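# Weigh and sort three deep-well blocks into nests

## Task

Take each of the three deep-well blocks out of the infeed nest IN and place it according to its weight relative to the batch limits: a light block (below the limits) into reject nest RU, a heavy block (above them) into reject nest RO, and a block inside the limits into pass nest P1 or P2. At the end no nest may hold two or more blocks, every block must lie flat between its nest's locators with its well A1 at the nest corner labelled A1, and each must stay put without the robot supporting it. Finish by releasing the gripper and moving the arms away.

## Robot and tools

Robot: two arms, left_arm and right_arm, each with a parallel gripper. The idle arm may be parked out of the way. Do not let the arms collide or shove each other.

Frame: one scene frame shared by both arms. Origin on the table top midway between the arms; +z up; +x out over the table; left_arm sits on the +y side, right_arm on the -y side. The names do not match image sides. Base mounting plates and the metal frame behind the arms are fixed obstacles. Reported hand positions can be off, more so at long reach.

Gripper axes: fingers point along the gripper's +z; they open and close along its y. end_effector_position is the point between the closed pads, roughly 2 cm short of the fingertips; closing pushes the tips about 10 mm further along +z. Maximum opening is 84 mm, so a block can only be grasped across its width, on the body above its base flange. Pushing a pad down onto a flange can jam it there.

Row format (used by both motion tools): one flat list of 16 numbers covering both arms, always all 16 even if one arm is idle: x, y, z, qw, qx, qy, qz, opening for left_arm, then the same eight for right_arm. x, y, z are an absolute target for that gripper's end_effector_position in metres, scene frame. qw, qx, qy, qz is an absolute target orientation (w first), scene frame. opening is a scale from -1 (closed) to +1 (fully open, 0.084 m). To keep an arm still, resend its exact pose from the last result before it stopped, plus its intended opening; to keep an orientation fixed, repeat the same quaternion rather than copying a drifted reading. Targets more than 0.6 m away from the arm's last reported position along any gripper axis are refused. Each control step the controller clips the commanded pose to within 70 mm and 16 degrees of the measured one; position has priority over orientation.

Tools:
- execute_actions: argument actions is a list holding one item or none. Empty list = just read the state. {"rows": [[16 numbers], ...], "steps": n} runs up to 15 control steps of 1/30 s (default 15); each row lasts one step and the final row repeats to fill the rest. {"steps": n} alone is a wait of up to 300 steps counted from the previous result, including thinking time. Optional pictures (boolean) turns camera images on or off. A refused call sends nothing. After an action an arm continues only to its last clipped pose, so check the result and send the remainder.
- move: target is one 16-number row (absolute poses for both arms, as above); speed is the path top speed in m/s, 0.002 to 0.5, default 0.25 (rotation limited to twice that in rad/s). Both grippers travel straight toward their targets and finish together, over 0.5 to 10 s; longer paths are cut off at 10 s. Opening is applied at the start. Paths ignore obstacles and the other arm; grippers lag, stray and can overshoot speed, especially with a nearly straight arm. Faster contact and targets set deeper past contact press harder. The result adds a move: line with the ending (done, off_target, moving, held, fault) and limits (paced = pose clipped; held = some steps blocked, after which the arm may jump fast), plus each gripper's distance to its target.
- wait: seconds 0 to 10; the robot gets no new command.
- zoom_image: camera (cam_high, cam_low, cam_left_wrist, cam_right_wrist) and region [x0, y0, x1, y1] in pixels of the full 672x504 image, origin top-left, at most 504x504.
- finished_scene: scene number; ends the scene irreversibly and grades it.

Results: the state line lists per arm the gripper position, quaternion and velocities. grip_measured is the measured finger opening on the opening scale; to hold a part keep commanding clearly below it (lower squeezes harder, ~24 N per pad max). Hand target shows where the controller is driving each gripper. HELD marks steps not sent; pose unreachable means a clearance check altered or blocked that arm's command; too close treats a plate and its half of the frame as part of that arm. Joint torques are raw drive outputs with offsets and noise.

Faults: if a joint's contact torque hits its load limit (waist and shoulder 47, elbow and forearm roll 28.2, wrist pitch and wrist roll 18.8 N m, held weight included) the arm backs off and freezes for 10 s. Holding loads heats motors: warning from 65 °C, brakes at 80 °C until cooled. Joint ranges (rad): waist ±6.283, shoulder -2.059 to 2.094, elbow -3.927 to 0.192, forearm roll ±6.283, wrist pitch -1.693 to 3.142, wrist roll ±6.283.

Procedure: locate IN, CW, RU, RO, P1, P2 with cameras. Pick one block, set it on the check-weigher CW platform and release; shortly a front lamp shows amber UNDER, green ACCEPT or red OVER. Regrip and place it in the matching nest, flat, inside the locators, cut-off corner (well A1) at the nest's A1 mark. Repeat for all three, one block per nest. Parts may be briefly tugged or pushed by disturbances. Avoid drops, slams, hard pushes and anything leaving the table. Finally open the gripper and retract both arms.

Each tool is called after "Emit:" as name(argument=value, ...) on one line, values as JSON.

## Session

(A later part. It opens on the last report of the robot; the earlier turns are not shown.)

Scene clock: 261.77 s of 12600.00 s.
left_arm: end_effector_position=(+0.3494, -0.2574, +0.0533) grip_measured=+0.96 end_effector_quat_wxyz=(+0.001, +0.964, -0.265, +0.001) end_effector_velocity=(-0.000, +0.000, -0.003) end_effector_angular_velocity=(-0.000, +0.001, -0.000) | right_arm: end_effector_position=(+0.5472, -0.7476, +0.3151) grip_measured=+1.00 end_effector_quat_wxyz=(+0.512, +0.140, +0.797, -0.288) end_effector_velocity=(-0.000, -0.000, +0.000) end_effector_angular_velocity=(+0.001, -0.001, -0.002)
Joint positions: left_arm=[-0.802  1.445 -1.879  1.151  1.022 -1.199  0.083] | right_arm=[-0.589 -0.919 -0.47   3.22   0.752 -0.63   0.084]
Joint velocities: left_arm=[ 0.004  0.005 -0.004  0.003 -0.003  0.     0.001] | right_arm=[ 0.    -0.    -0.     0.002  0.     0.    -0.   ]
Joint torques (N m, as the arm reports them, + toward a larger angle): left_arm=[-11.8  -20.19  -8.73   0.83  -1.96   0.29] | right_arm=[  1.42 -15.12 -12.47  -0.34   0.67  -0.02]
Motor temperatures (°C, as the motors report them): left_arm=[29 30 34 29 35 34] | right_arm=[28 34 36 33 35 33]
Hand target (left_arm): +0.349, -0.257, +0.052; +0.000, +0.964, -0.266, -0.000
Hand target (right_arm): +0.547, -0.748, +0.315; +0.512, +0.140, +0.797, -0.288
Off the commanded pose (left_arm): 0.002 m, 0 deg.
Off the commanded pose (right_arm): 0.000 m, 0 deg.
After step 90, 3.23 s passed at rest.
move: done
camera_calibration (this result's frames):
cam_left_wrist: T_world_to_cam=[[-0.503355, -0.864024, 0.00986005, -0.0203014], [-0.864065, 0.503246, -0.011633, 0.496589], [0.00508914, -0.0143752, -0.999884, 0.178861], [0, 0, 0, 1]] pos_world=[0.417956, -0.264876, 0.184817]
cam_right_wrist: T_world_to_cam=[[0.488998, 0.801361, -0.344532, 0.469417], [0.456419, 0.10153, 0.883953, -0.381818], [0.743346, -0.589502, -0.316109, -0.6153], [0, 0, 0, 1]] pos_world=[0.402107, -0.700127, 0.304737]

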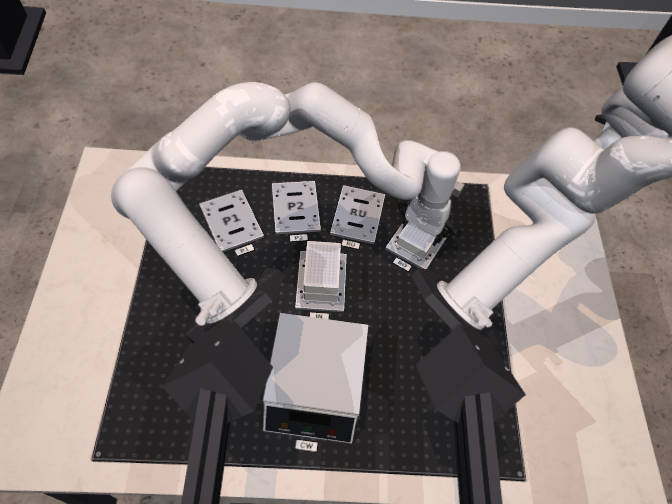

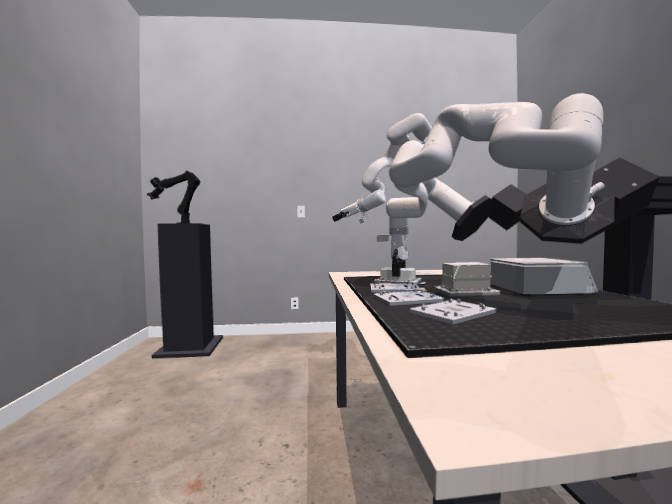

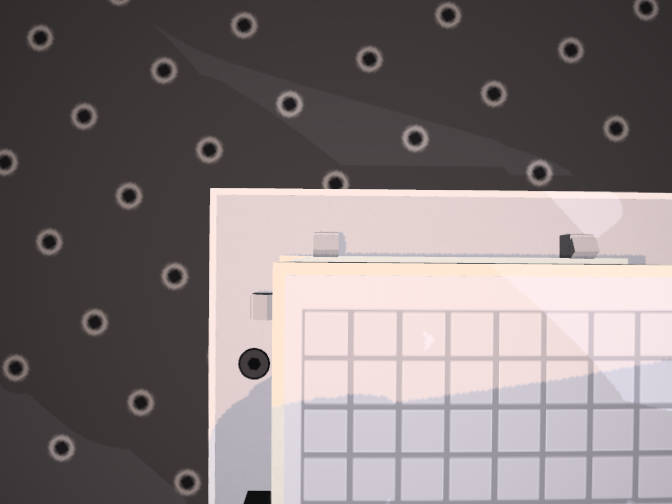

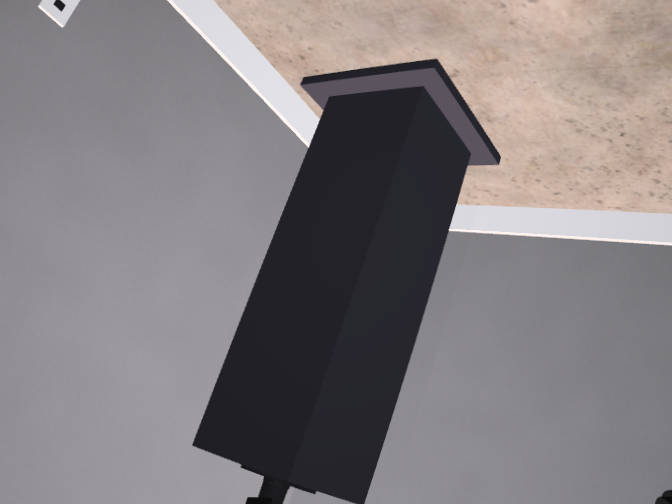

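Emit:
move(target=[0.3486,-0.2565,0.053,0,0.9641,-0.2656,0,1,0.5472,-0.7476,0.3151,0.512,0.140,0.797,-0.288,1], speed=0.01)

Emit:
move(target=[0.3486,-0.2565,0.15,0,0.9641,-0.2656,0,1,0.5472,-0.7476,0.3151,0.512,0.140,0.797,-0.288,1], speed=0.06)

Emit:
move(target=[0.199,-0.0006,0.15,0,1,-0.008,0,1,0.5472,-0.7476,0.3151,0.512,0.140,0.797,-0.288,1], speed=0.2)

Emit:
move(target=[0.199,-0.0006,0.1245,0,1,-0.008,0,1,0.5472,-0.7476,0.3151,0.512,0.140,0.797,-0.288,1], speed=0.04)

Emit:
zoom_image(camera="cam_high", region=[370, 180, 480, 280])

Scene clock: 281.67 s of 12600.00 s.
left_arm: end_effector_position=(+0.3481, -0.2562, +0.0525) grip_measured=+1.00 end_effector_quat_wxyz=(-0.000, +0.964, -0.266, -0.000) end_effector_velocity=(+0.003, -0.003, +0.004) end_effector_angular_velocity=(-0.007, -0.005, +0.002) | right_arm: end_effector_position=(+0.5472, -0.7476, +0.3151) grip_measured=+1.00 end_effector_quat_wxyz=(+0.512, +0.140, +0.797, -0.288) end_effector_velocity=(+0.000, +0.000, -0.000) end_effector_angular_velocity=(+0.000, -0.000, +0.000)
Joint positions: left_arm=[-0.801  1.444 -1.876  1.15   1.024 -1.199  0.084] | right_arm=[-0.589 -0.919 -0.47   3.22   0.752 -0.63   0.084]
Joint velocities: left_arm=[-0.004 -0.003 -0.003  0.    -0.002 -0.     0.   ] | right_arm=[ 0.  0. -0. -0. -0.  0.  0.]
Joint torques (N m, as the arm reports them, + toward a larger angle): left_arm=[-24.68 -31.97 -10.15  -0.56  -2.16   0.07] | right_arm=[  1.64 -15.56 -11.85  -0.78   0.74  -0.51]
Motor temperatures (°C, as the motors report them): left_arm=[29 30 33 29 35 34] | right_arm=[28 34 36 33 35 33]
Hand target (left_arm): +0.349, -0.256, +0.053; +0.000, +0.964, -0.266, -0.000
Hand target (right_arm): +0.547, -0.748, +0.315; +0.512, +0.140, +0.797, -0.288
Off the commanded pose (left_arm): 0.001 m, 0 deg.
Off the commanded pose (right_arm): 0.000 m, 0 deg.
After step 90, 16.00 s passed at rest.
move: done
camera_calibration (this result's frames):
cam_left_wrist: T_world_to_cam=[[-0.504199, -0.863553, 0.007708, -0.0193377], [-0.863582, 0.504145, -0.00798702, 0.494711], [0.00301126, -0.0106835, -0.999938, 0.17977], [0, 0, 0, 1]] pos_world=[0.416932, -0.264184, 0.183859]
cam_right_wrist: T_world_to_cam=[[0.488998, 0.801361, -0.344532, 0.469416], [0.456419, 0.10153, 0.883953, -0.381819], [0.743346, -0.589502, -0.316109, -0.6153], [0, 0, 0, 1]] pos_world=[0.402107, -0.700127, 0.304737]

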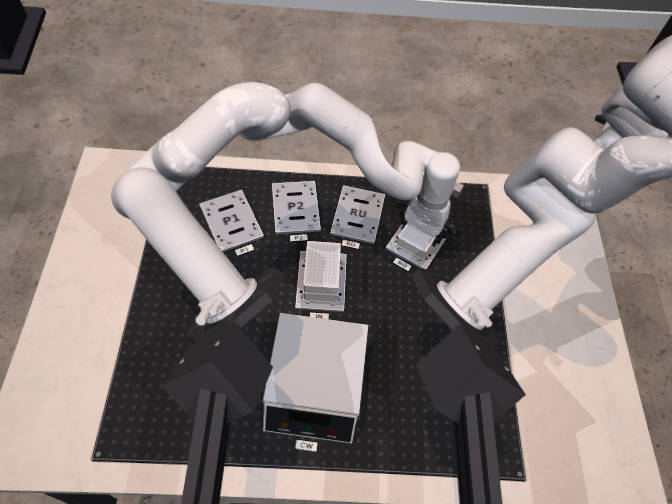

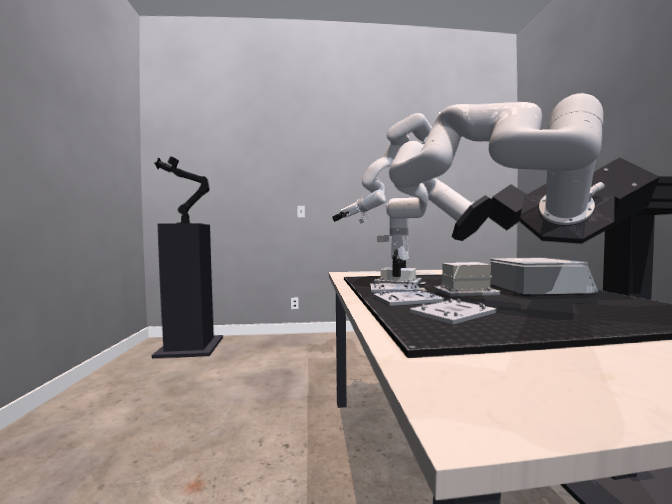

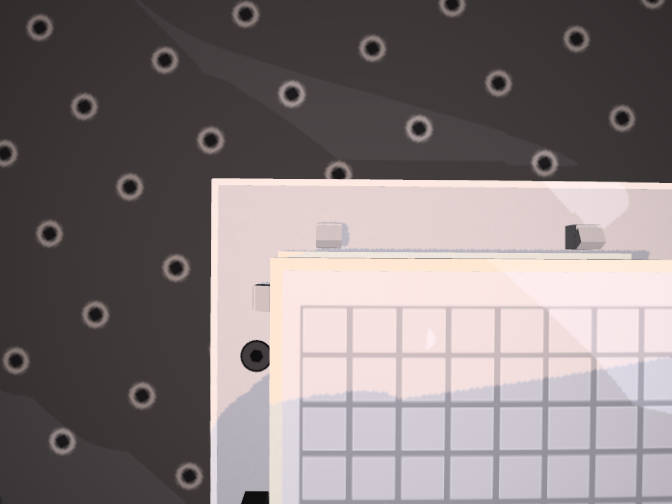

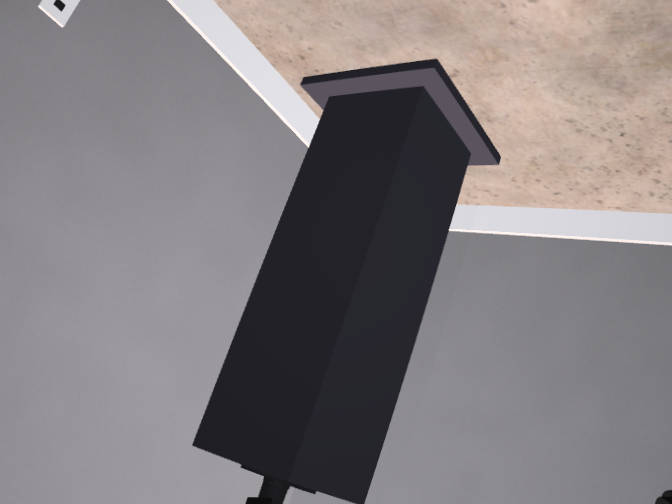

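Scene clock: 283.73 s of 12600.00 s.
left_arm: end_effector_position=(+0.3485, -0.2563, +0.1495) grip_measured=+1.00 end_effector_quat_wxyz=(-0.000, +0.964, -0.266, -0.000) end_effector_velocity=(+0.000, -0.001, +0.003) end_effector_angular_velocity=(-0.004, +0.000, +0.001) | right_arm: end_effector_position=(+0.5472, -0.7476, +0.3151) grip_measured=+1.00 end_effector_quat_wxyz=(+0.512, +0.140, +0.797, -0.288) end_effector_velocity=(-0.000, -0.000, -0.000) end_effector_angular_velocity=(-0.001, +0.001, -0.000)
Joint positions: left_arm=[-0.949  1.281 -1.768  1.008  1.107 -1.18   0.084] | right_arm=[-0.589 -0.919 -0.47   3.22   0.752 -0.63   0.084]
Joint velocities: left_arm=[-0.004 -0.004  0.001 -0.004 -0.001  0.     0.   ] | right_arm=[-0.     0.001 -0.     0.     0.    -0.001  0.   ]
Joint torques (N m, as the arm reports them, + toward a larger angle): left_arm=[-24.49 -33.45 -12.32  -0.43  -2.27   0.1 ] | right_arm=[  2.19 -15.83 -12.07  -0.58   0.85  -0.06]
Motor temperatures (°C, as the motors report them): left_arm=[29 30 33 29 35 34] | right_arm=[28 34 36 33 35 33]
Hand target (left_arm): +0.349, -0.256, +0.150; -0.000, +0.964, -0.265, +0.000
Hand target (right_arm): +0.547, -0.748, +0.315; +0.512, +0.140, +0.797, -0.288
Off the commanded pose (left_arm): 0.001 m, 0 deg.
Off the commanded pose (right_arm): 0.000 m, 0 deg.
move: done
camera_calibration (this result's frames):
cam_left_wrist: T_world_to_cam=[[-0.503742, -0.86382, 0.00762864, -0.0202154], [-0.863845, 0.503679, -0.00888929, 0.495952], [0.00383637, -0.0110679, -0.999931, 0.276389], [0, 0, 0, 1]] pos_world=[0.417183, -0.264204, 0.280933]
cam_right_wrist: T_world_to_cam=[[0.488998, 0.801361, -0.344532, 0.469416], [0.456419, 0.10153, 0.883953, -0.381819], [0.743345, -0.589502, -0.316109, -0.6153], [0, 0, 0, 1]] pos_world=[0.402107, -0.700127, 0.304737]

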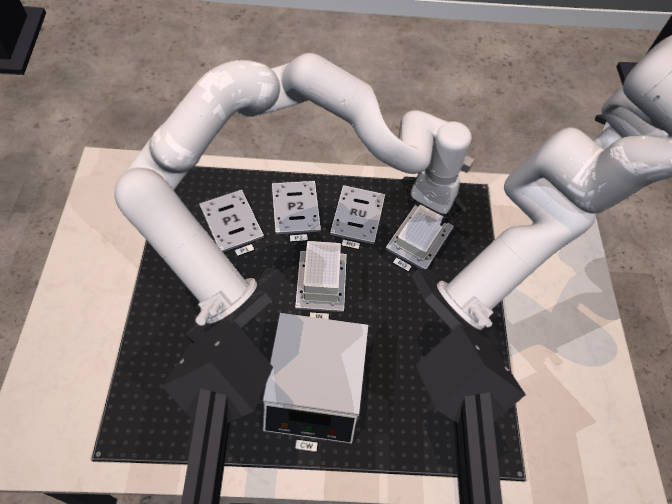

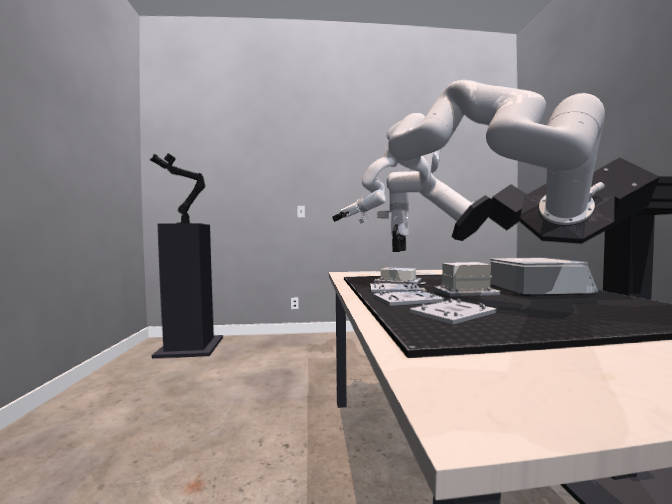

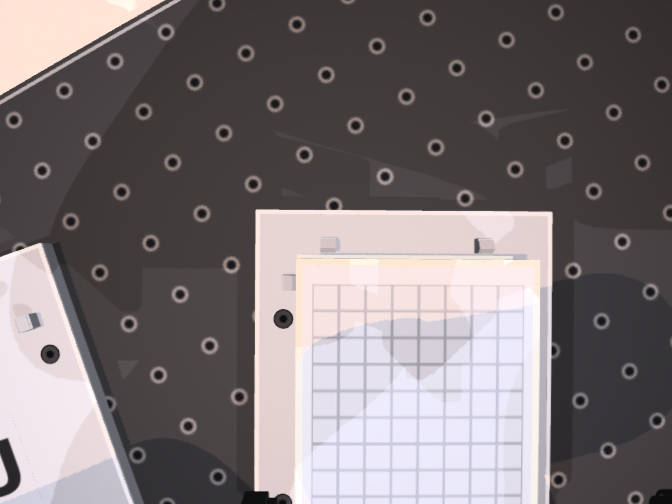

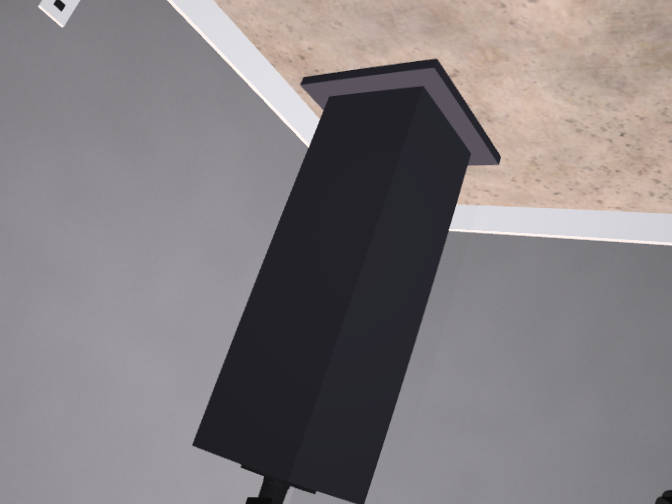

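Scene clock: 285.87 s of 12600.00 s.
left_arm: end_effector_position=(+0.1998, -0.0006, +0.1497) grip_measured=+1.00 end_effector_quat_wxyz=(+0.000, +1.000, -0.008, -0.000) end_effector_velocity=(-0.001, +0.002, +0.001) end_effector_angular_velocity=(-0.004, -0.004, +0.001) | right_arm: end_effector_position=(+0.5472, -0.7476, +0.3151) grip_measured=+1.00 end_effector_quat_wxyz=(+0.512, +0.140, +0.797, -0.288) end_effector_velocity=(-0.000, -0.001, +0.000) end_effector_angular_velocity=(-0.001, -0.000, -0.002)
Joint positions: left_arm=[-0.924  0.617 -0.577  1.354  0.893 -2.279  0.084] | right_arm=[-0.589 -0.919 -0.47   3.22   0.752 -0.63   0.084]
Joint velocities: left_arm=[-0.001 -0.008  0.011  0.009 -0.002 -0.01   0.   ] | right_arm=[-0.001 -0.     0.     0.001  0.002 -0.     0.   ]
Joint torques (N m, as the arm reports them, + toward a larger angle): left_arm=[-14.31 -18.49  -7.35  -0.6   -2.06   0.15] | right_arm=[  1.57 -15.89 -12.08  -0.29   1.    -0.43]
Motor temperatures (°C, as the motors report them): left_arm=[29 30 33 29 35 34] | right_arm=[28 34 36 33 35 33]
Hand target (left_arm): +0.200, -0.000, +0.150; +0.001, +1.000, -0.008, -0.000
Hand target (right_arm): +0.547, -0.748, +0.315; +0.512, +0.140, +0.797, -0.288
Off the commanded pose (left_arm): 0.001 m, 0 deg.
Off the commanded pose (right_arm): 0.000 m, 0 deg.
move: done
camera_calibration (this result's frames):
cam_left_wrist: T_world_to_cam=[[-0.00697495, -0.999936, 0.00895808, 0.0262488], [-0.999941, 0.00689944, -0.00843258, 0.26553], [0.00837023, -0.00901636, -0.999924, 0.279059], [0, 0, 0, 1]] pos_world=[0.263362, 0.0269312, 0.281042]
cam_right_wrist: T_world_to_cam=[[0.488998, 0.801361, -0.344532, 0.469416], [0.456419, 0.10153, 0.883953, -0.381818], [0.743346, -0.589502, -0.316109, -0.6153], [0, 0, 0, 1]] pos_world=[0.402107, -0.700127, 0.304737]

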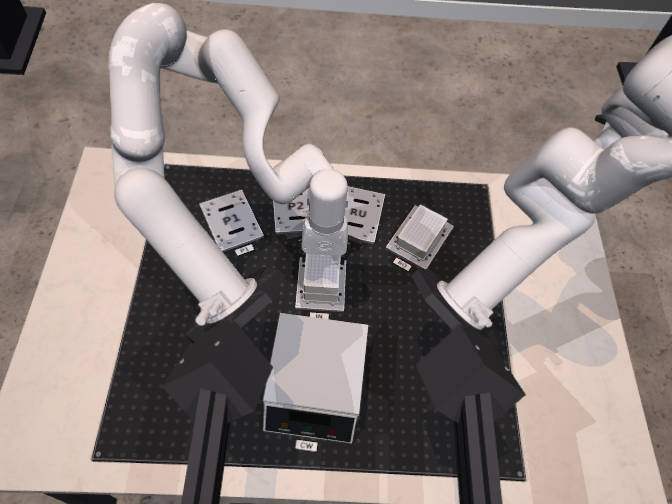

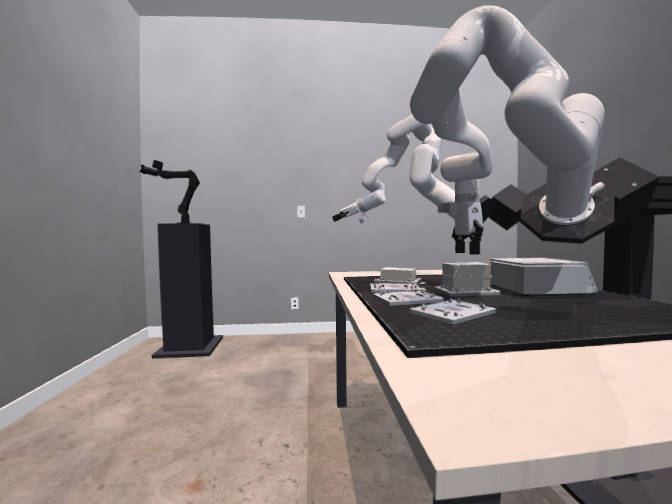

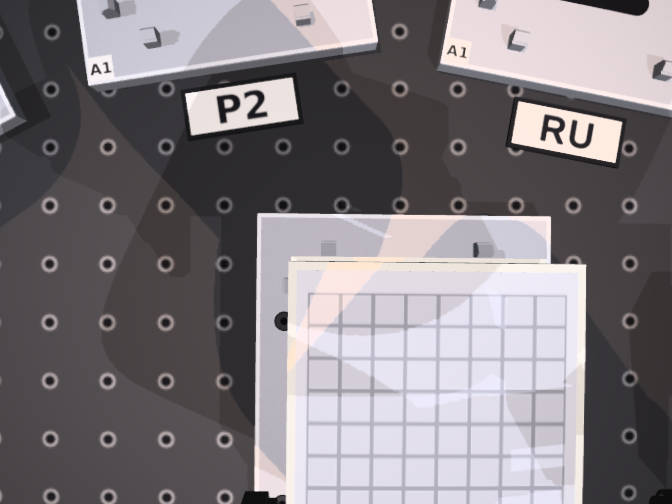

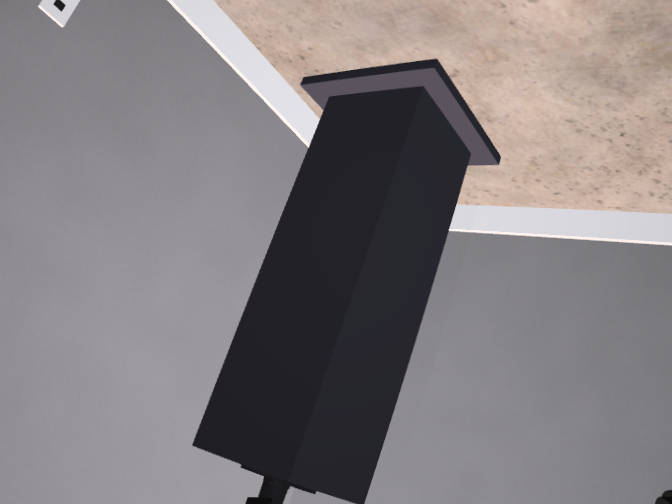

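Scene clock: 286.90 s of 12600.00 s.
left_arm: end_effector_position=(+0.1990, -0.0007, +0.1248) grip_measured=+1.00 end_effector_quat_wxyz=(+0.000, +1.000, -0.008, -0.000) end_effector_velocity=(+0.000, -0.001, -0.002) end_effector_angular_velocity=(-0.002, +0.000, +0.001) | right_arm: end_effector_position=(+0.5472, -0.7476, +0.3151) grip_measured=+1.00 end_effector_quat_wxyz=(+0.512, +0.140, +0.797, -0.288) end_effector_velocity=(-0.000, -0.000, -0.000) end_effector_angular_velocity=(+0.001, +0.002, -0.000)
Joint positions: left_arm=[-0.854  0.681 -0.603  1.455  0.892 -2.329  0.084] | right_arm=[-0.589 -0.919 -0.47   3.22   0.752 -0.63   0.084]
Joint velocities: left_arm=[ 0.007  0.007 -0.004  0.011 -0.001 -0.006 -0.   ] | right_arm=[-0.001  0.    -0.     0.    -0.002  0.     0.   ]
Joint torques (N m, as the arm reports them, + toward a larger angle): left_arm=[-14.49 -19.41  -5.52  -0.58  -2.13  -0.01] | right_arm=[  0.97 -15.5  -11.98  -0.32   1.    -0.11]
Motor temperatures (°C, as the motors report them): left_arm=[29 30 33 29 35 34] | right_arm=[28 34 36 33 35 33]
Hand target (left_arm): +0.199, -0.001, +0.125; +0.000, +1.000, -0.008, -0.000
Hand target (right_arm): +0.547, -0.748, +0.315; +0.512, +0.140, +0.797, -0.288
Off the commanded pose (left_arm): 0.000 m, 0 deg.
Off the commanded pose (right_arm): 0.000 m, 0 deg.
move: done
camera_calibration (this result's frames):
cam_left_wrist: T_world_to_cam=[[-0.00638594, -0.999944, 0.00838646, 0.0263172], [-0.99994, 0.00631124, -0.00890382, 0.264617], [0.00885039, -0.00844282, -0.999925, 0.254136], [0, 0, 0, 1]] pos_world=[0.26252, 0.0267913, 0.256253]
cam_right_wrist: T_world_to_cam=[[0.488998, 0.801361, -0.344532, 0.469416], [0.456419, 0.10153, 0.883953, -0.381818], [0.743345, -0.589502, -0.316109, -0.6153], [0, 0, 0, 1]] pos_world=[0.402107, -0.700127, 0.304737]

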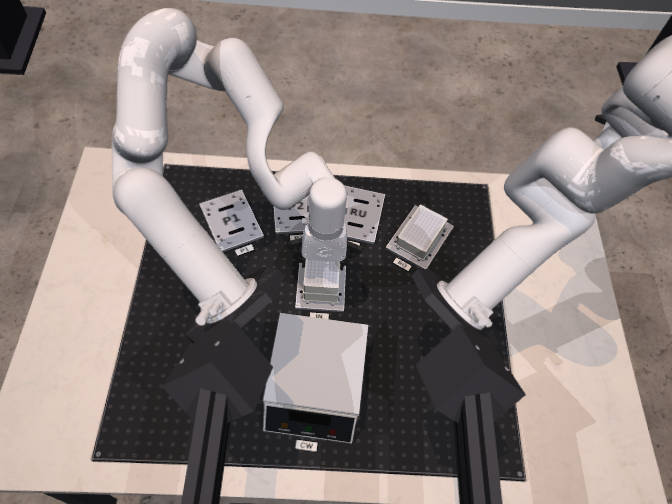

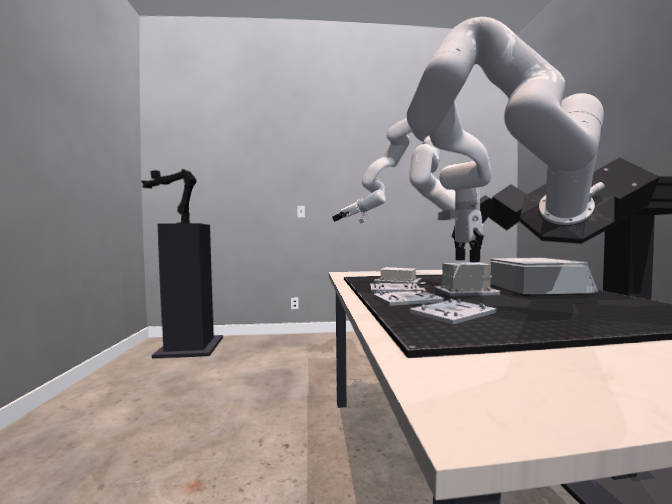

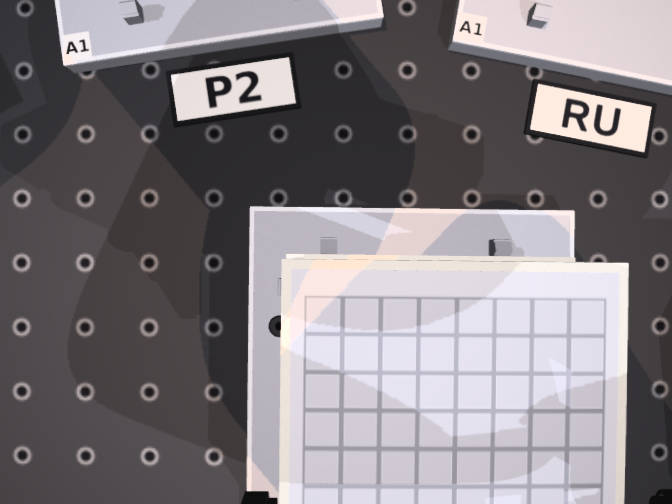

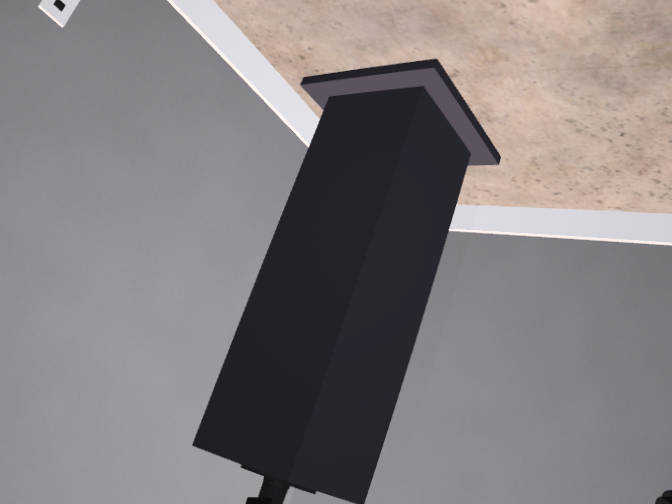

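Region (370, 180, 480, 280) of cam_high's 672x504 image, scaled by 4.582, with more detail than that image has; it fills the top 458 rows of this view, and the rest is white.

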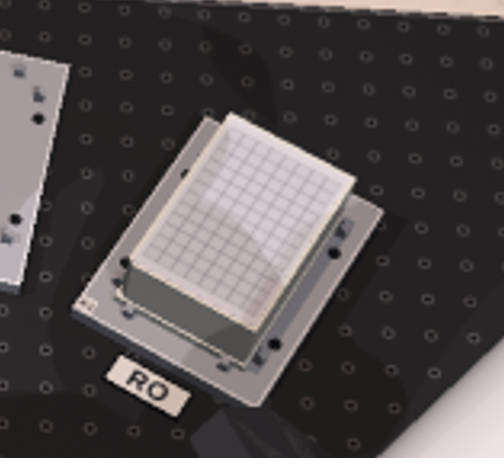

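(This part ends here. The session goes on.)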